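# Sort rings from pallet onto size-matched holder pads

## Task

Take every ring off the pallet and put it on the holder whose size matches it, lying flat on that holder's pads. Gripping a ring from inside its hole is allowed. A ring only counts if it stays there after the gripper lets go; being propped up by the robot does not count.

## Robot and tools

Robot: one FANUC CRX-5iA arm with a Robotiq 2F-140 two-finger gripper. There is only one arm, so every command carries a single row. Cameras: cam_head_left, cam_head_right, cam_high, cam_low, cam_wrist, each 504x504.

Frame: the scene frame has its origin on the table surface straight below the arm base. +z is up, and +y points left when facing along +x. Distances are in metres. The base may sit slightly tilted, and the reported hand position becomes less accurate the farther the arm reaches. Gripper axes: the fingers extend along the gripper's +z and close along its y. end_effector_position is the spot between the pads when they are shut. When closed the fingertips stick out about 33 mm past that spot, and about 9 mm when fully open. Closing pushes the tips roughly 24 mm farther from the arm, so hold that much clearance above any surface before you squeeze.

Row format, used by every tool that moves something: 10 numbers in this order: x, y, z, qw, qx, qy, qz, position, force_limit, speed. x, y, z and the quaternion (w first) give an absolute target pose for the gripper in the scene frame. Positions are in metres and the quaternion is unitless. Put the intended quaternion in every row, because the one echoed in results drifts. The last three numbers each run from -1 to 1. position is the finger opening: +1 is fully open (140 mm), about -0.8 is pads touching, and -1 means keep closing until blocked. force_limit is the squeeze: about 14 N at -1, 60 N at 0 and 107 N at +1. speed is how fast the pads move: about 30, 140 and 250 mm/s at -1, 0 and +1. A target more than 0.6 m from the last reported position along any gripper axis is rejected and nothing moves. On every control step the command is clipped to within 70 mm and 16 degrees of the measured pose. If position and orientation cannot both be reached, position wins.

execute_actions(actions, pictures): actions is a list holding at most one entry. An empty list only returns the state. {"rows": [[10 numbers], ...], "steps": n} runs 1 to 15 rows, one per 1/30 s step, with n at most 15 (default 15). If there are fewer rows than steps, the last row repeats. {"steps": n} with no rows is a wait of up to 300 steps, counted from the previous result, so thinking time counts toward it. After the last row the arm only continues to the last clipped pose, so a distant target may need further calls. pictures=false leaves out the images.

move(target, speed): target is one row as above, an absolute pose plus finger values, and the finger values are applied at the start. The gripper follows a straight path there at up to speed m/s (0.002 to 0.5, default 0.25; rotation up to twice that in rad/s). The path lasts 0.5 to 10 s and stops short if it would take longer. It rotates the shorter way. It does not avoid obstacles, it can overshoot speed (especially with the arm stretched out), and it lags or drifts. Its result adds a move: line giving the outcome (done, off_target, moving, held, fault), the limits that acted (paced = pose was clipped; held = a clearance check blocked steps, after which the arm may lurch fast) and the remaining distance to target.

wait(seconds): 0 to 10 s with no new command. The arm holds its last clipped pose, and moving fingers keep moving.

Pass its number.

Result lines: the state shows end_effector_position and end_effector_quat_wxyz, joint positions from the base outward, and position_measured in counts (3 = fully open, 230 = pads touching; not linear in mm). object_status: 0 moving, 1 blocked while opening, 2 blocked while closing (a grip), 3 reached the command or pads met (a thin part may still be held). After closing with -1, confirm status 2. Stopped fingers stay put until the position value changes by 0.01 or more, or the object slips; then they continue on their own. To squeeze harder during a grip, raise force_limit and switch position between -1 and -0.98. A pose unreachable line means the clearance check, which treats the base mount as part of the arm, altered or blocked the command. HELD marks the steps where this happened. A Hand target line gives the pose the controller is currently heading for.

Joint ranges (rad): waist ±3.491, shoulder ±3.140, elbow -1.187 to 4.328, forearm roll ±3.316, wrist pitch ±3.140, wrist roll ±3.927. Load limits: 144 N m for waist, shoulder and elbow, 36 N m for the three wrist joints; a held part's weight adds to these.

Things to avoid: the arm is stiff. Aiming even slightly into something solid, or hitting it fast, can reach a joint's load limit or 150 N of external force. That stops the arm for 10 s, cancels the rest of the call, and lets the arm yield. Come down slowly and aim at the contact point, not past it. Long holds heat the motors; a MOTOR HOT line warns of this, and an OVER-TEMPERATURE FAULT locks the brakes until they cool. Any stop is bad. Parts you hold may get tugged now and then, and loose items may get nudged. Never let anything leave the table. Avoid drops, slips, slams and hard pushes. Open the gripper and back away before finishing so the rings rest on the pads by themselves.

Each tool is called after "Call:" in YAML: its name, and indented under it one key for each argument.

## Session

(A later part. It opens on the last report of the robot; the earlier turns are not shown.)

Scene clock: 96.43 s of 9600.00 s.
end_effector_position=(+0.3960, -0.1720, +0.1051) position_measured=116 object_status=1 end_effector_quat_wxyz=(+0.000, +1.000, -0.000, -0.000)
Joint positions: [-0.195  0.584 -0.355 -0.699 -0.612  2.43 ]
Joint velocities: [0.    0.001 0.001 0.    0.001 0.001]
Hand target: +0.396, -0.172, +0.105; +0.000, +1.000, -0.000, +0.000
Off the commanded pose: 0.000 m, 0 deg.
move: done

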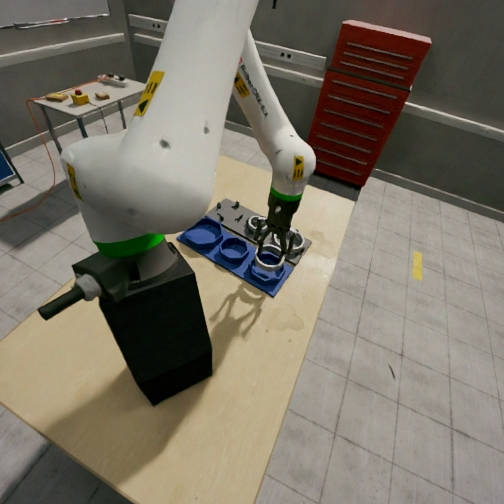

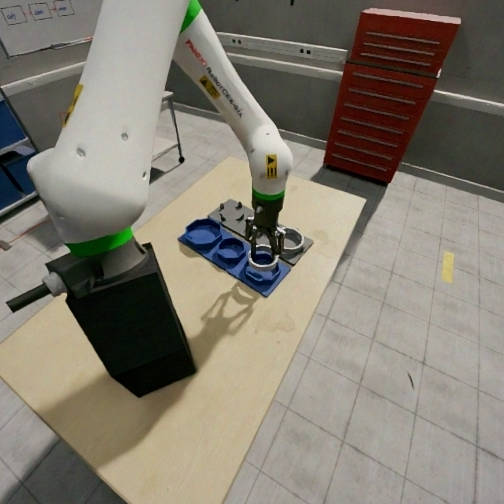

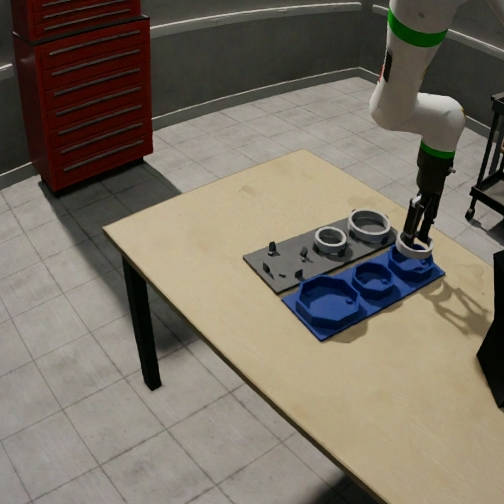

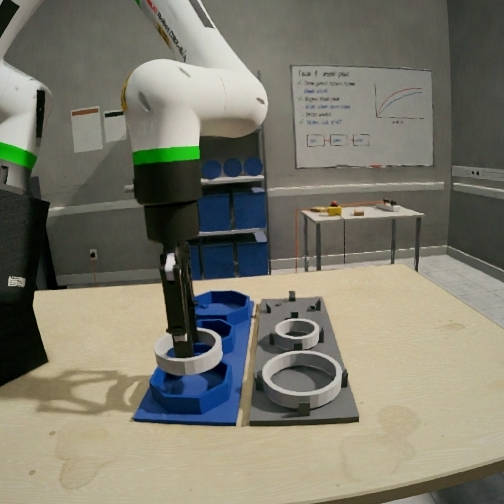

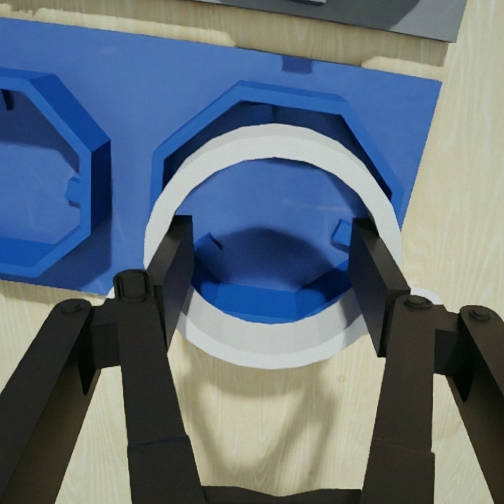

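Call:
move:
  target: [0.616,0.102,0.105,0,1,0,0,1,0.3,-0.7]
  speed: 0.2

Call:
move:
  target: [0.616,0.102,0.066,0,1,0,0,1,0.3,-0.7]
  speed: 0.05

Call:
zoom_image:
  camera: "cam_low"
  region: [240,250,350,360]

Scene clock: 101.33 s of 9600.00 s.
end_effector_position=(+0.6171, +0.1029, +0.1052) position_measured=116 object_status=1 end_effector_quat_wxyz=(-0.001, +1.000, -0.000, +0.001)
Joint positions: [ 0.371  0.561  0.015 -0.372 -0.736  1.529]
Joint velocities: [ 0.001  0.     0.001 -0.     0.001 -0.001]
Hand target: +0.617, +0.103, +0.105; -0.001, +1.000, -0.000, +0.001
Off the commanded pose: 0.001 m, 0 deg.
move: done

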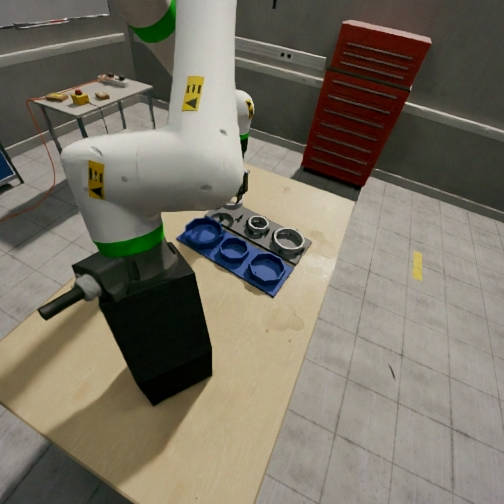

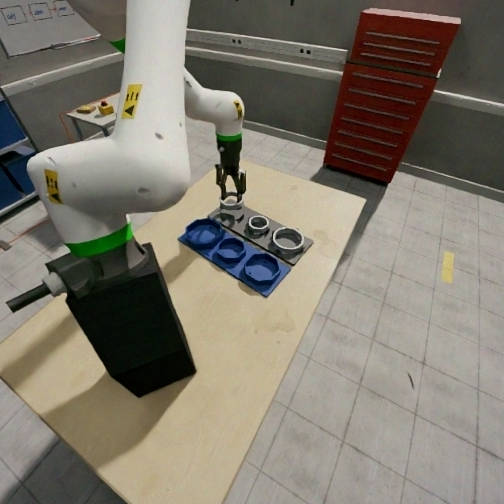

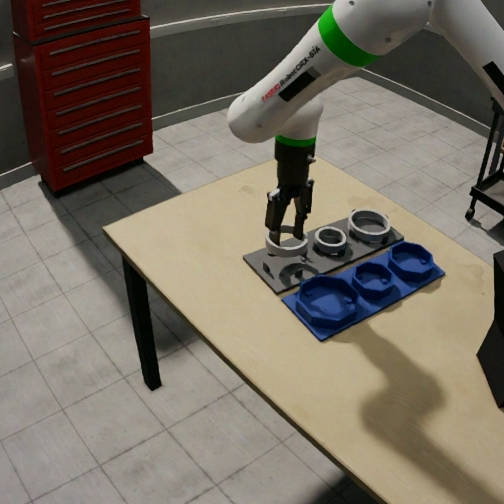

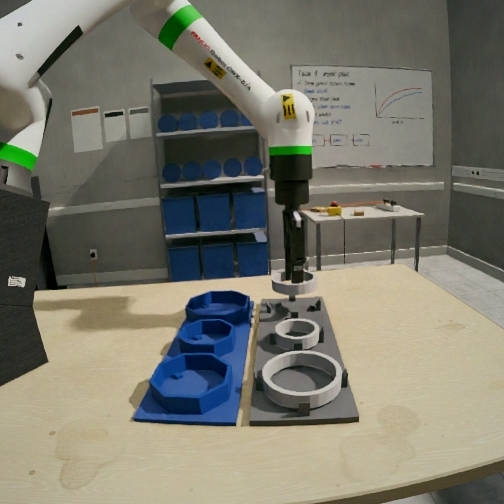

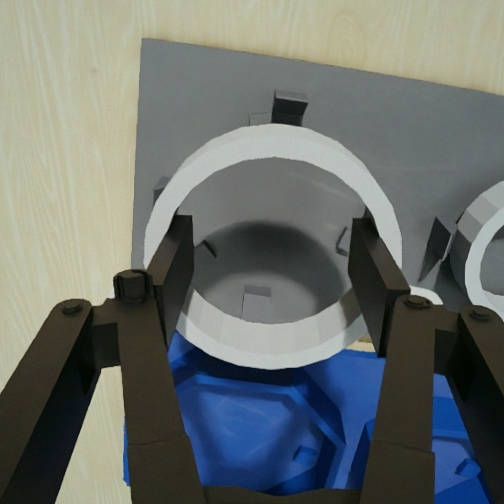

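Scene clock: 102.40 s of 9600.00 s.
end_effector_position=(+0.6161, +0.1020, +0.0660) position_measured=116 object_status=1 end_effector_quat_wxyz=(-0.000, +1.000, +0.000, +0.000)
Joint positions: [ 0.386  0.636  0.037 -0.387 -0.684  1.539]
Joint velocities: [ 0.001  0.001  0.001 -0.    -0.001 -0.001]
Hand target: +0.616, +0.102, +0.066; -0.000, +1.000, +0.000, -0.000
Off the commanded pose: 0.000 m, 0 deg.
move: done

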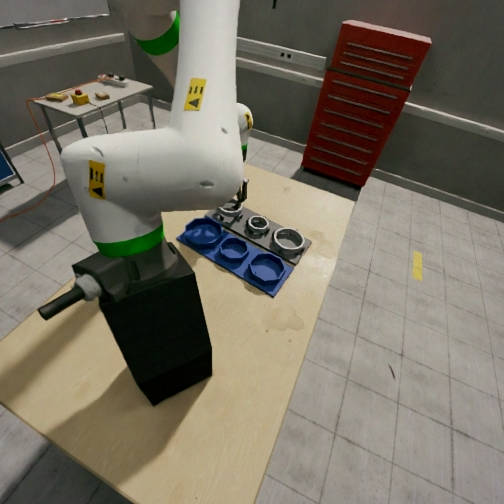

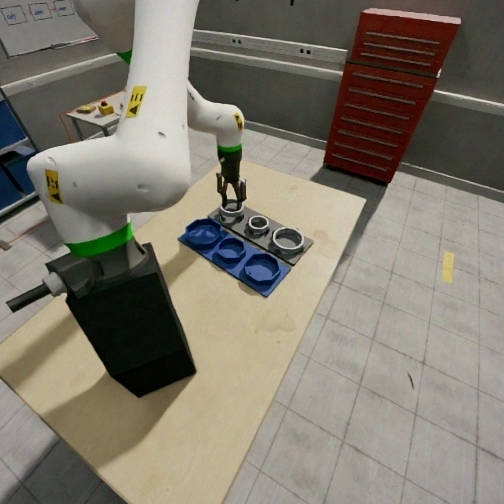

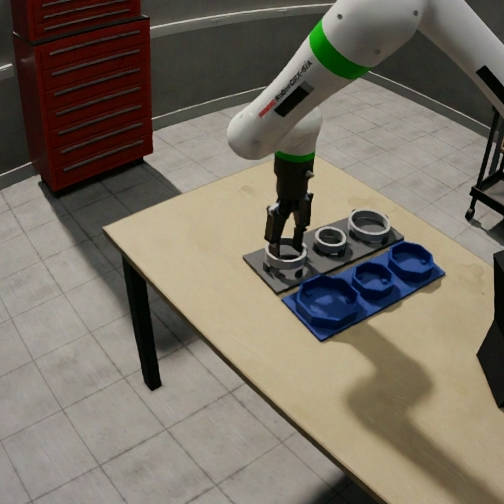

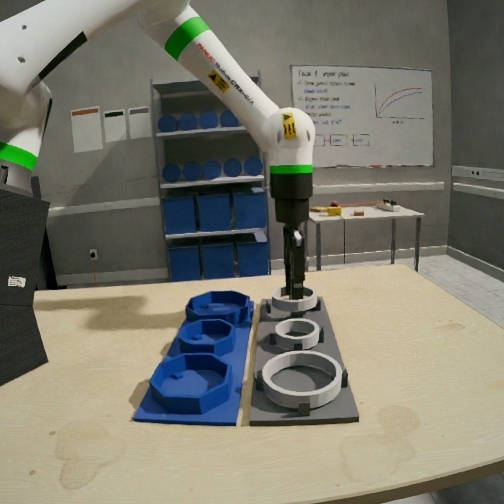

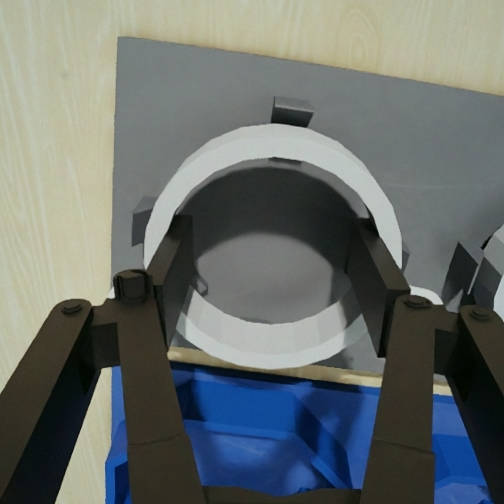

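Region (240, 250, 350, 360) of cam_low's 504x504 image, scaled by 4.582, with more detail than that image has.

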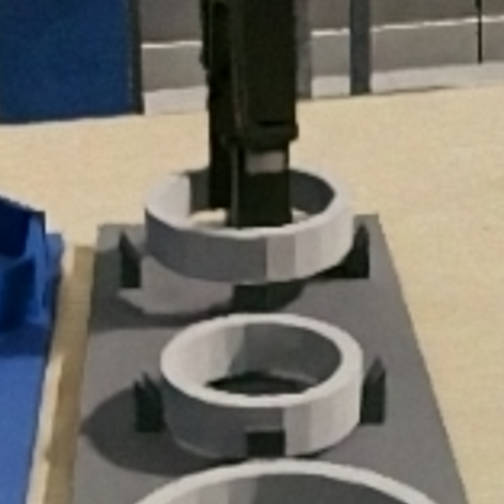

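Call:
move:
  target: [0.6145,0.1028,0.051,0,1,0,0,1,0.3,-0.7]
  speed: 0.02

Call:
move:
  target: [0.6145,0.1028,0.047,0,1,0,0,1,0.3,-0.7]
  speed: 0.015

Call:
move:
  target: [0.6145,0.1028,0.047,0,1,0,0,-0.15,0,-0.5]

Call:
move:
  target: [0.6145,0.1028,0.15,0,1,0,0,-0.15,0,0]
  speed: 0.15

Call:
zoom_image:
  camera: "cam_low"
  region: [230,280,370,430]

Call:
zoom_image:
  camera: "cam_high"
  region: [235,190,415,300]

Scene clock: 109.63 s of 9600.00 s.
end_effector_position=(+0.6145, +0.1028, +0.0510) position_measured=116 object_status=1 end_effector_quat_wxyz=(-0.000, +1.000, +0.000, +0.000)
Joint positions: [ 0.394  0.663  0.043 -0.394 -0.663  1.542]
Joint velocities: [-0.    -0.     0.     0.     0.001 -0.001]
Hand target: +0.615, +0.103, +0.051; -0.000, +1.000, +0.000, -0.000
Off the commanded pose: 0.000 m, 0 deg.
After step 90, 3.27 s passed at rest.
move: done

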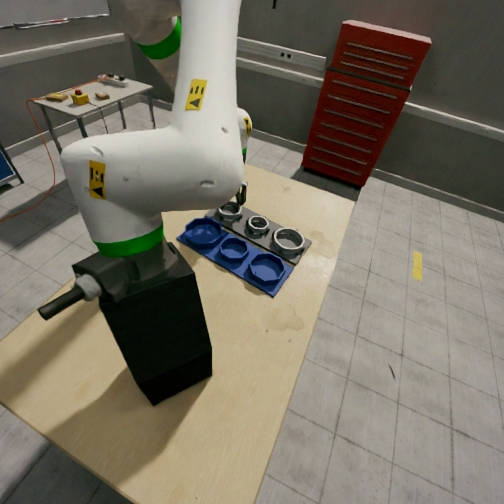

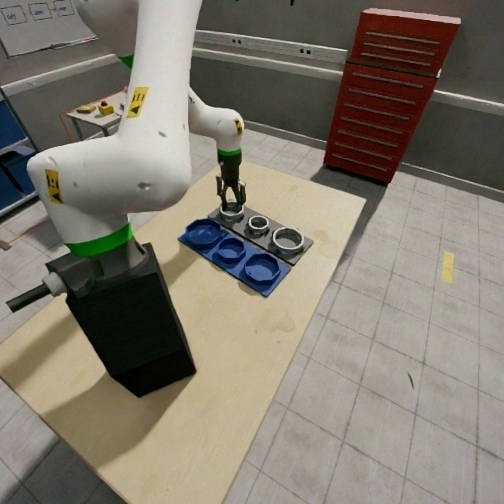

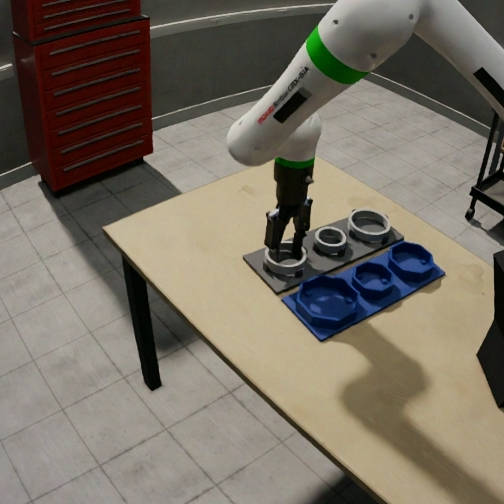

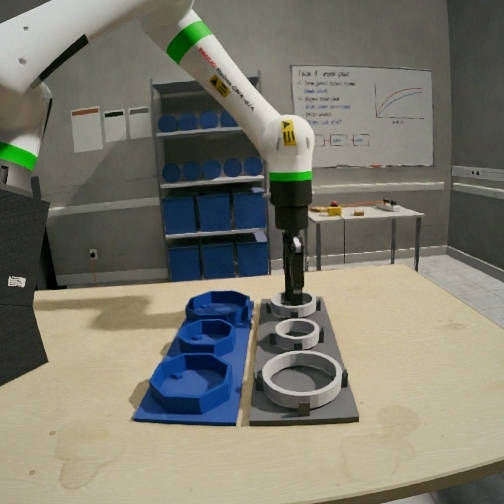

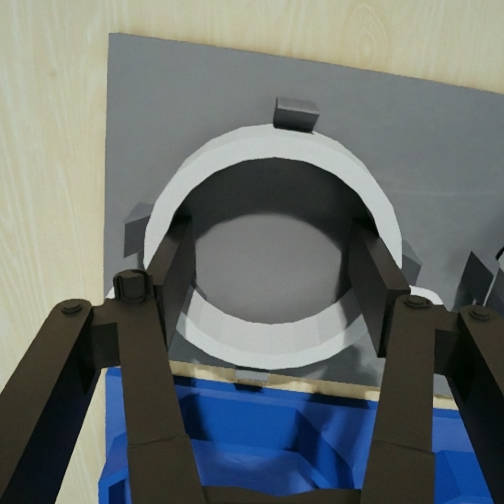

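Scene clock: 110.33 s of 9600.00 s.
end_effector_position=(+0.6146, +0.1028, +0.0471) position_measured=115 object_status=1 end_effector_quat_wxyz=(-0.000, +1.000, +0.000, +0.000)
Joint positions: [ 0.396  0.67   0.046 -0.395 -0.658  1.543]
Joint velocities: [-0.     0.     0.001 -0.     0.    -0.001]
Hand target: +0.615, +0.103, +0.047; -0.000, +1.000, +0.000, -0.000
Off the commanded pose: 0.000 m, 0 deg.
move: done

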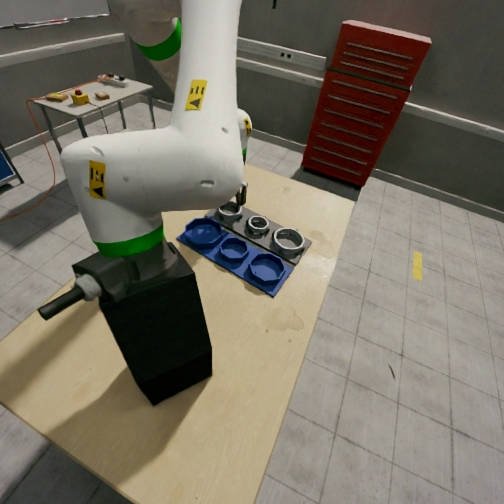

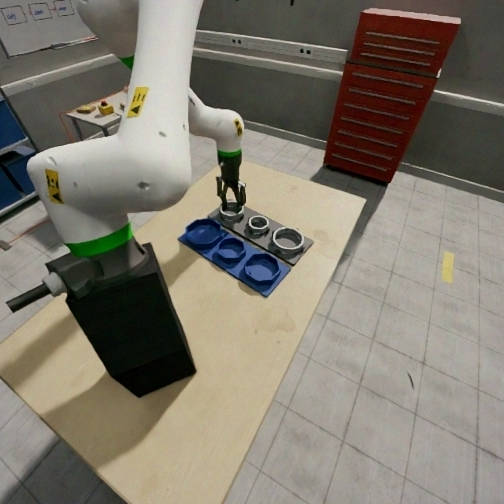

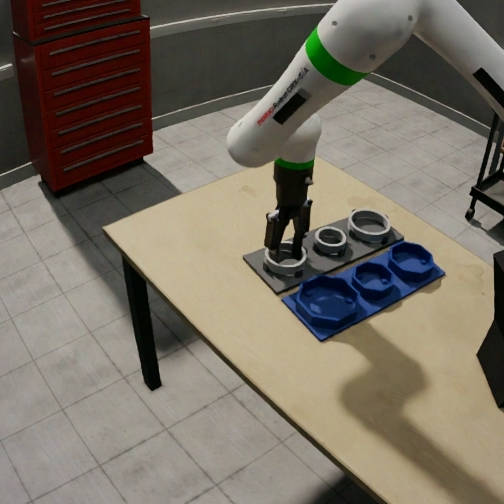

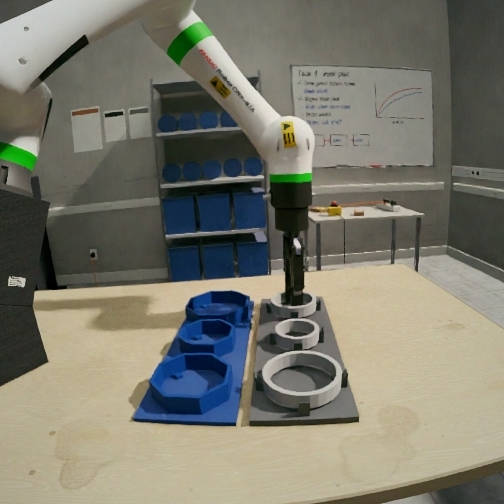

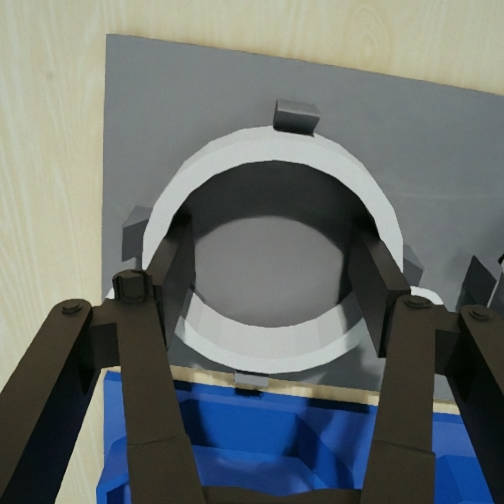

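Scene clock: 111.03 s of 9600.00 s.
end_effector_position=(+0.6145, +0.1028, +0.0470) position_measured=148 object_status=3 end_effector_quat_wxyz=(-0.000, +1.000, +0.000, +0.000)
Joint positions: [ 0.396  0.67   0.046 -0.395 -0.658  1.543]
Joint velocities: [ 0.     0.     0.    -0.     0.001 -0.001]
Hand target: +0.615, +0.103, +0.047; -0.000, +1.000, +0.000, -0.000
Off the commanded pose: 0.000 m, 0 deg.
move: done

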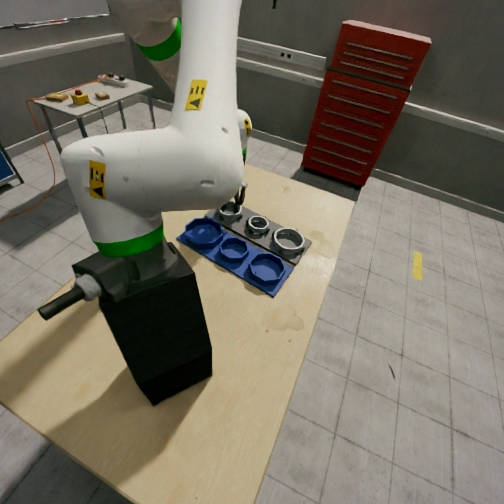

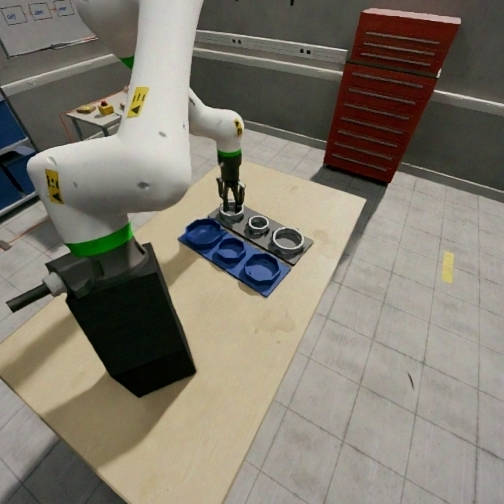

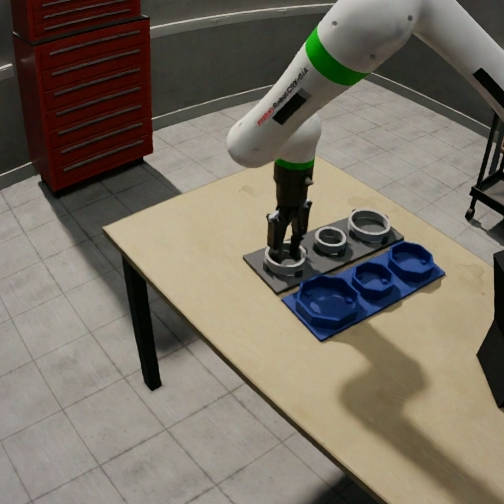

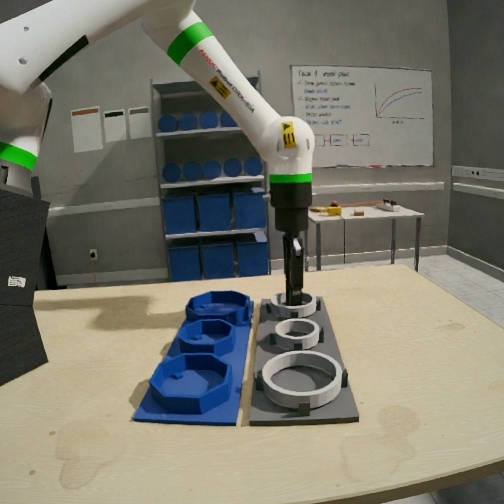

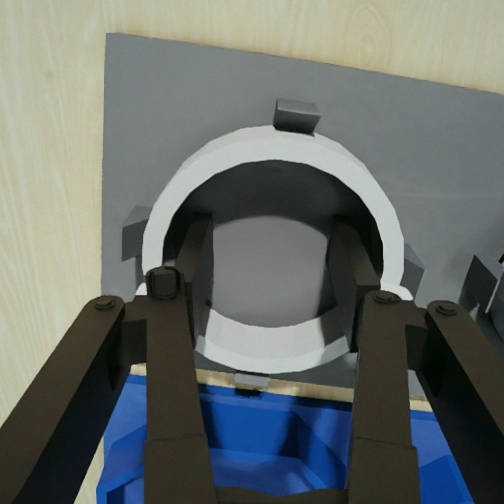

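Scene clock: 112.07 s of 9600.00 s.
end_effector_position=(+0.6143, +0.1028, +0.1501) position_measured=148 object_status=3 end_effector_quat_wxyz=(+0.000, +1.000, -0.000, -0.000)
Joint positions: [ 0.355  0.476 -0.009 -0.353 -0.8    1.514]
Joint velocities: [-0.     0.001 -0.001  0.     0.    -0.   ]
Hand target: +0.614, +0.103, +0.150; +0.000, +1.000, -0.000, +0.000
Off the commanded pose: 0.000 m, 0 deg.
move: done

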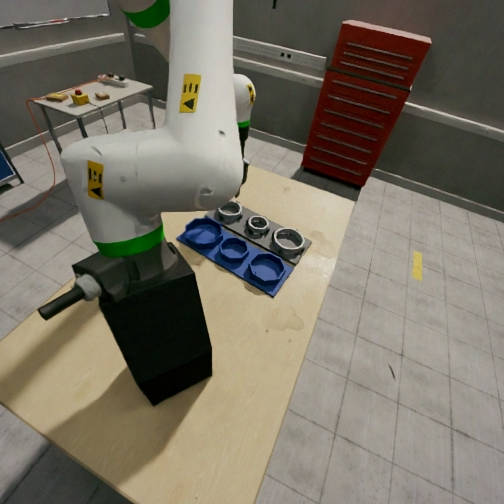

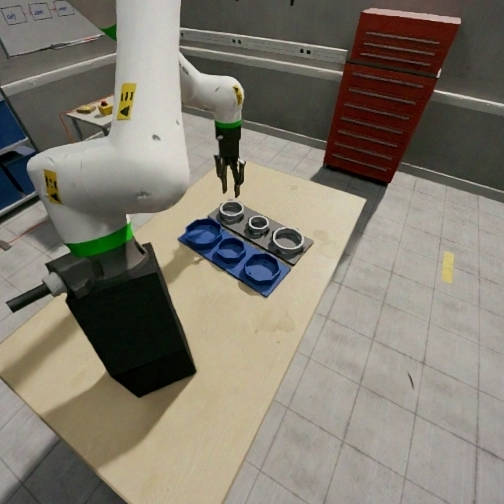

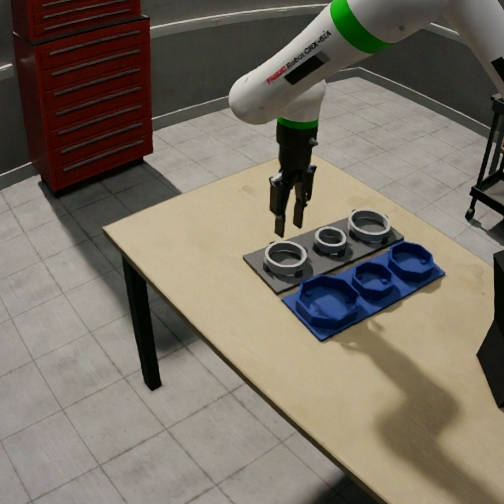

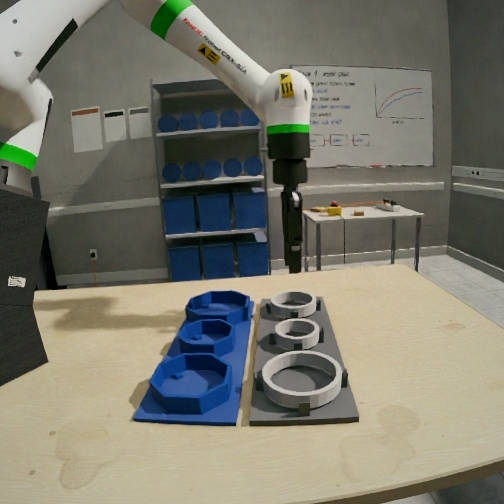

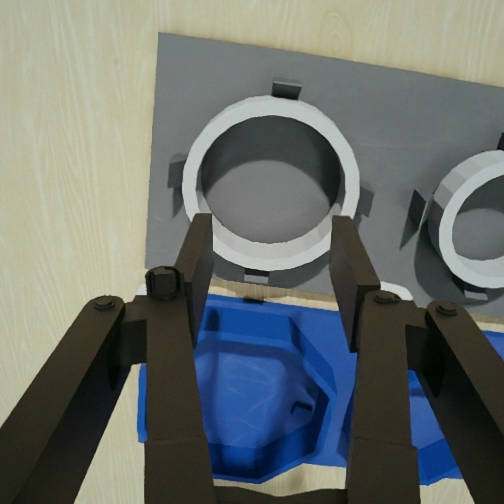

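Region (230, 280, 370, 430) of cam_low's 504x504 image, scaled by 3.360, with more detail than that image has; it fills the left 470 columns of this view, and the rest is white.

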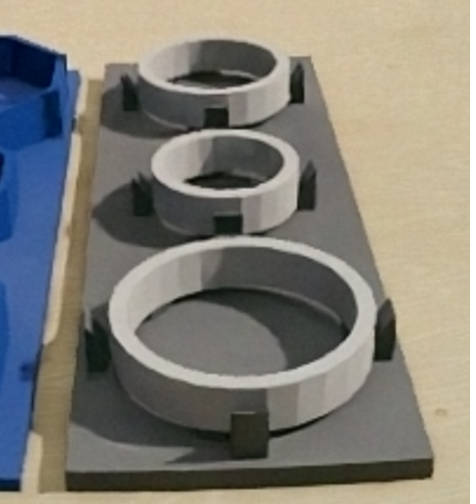

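Region (235, 190, 415, 300) of cam_high's 504x504 image, scaled by 2.800, with more detail than that image has.

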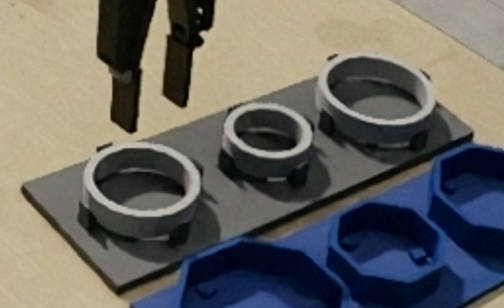

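Call:
finished_scene:
  scene: 1

The scene is finished: the task was done.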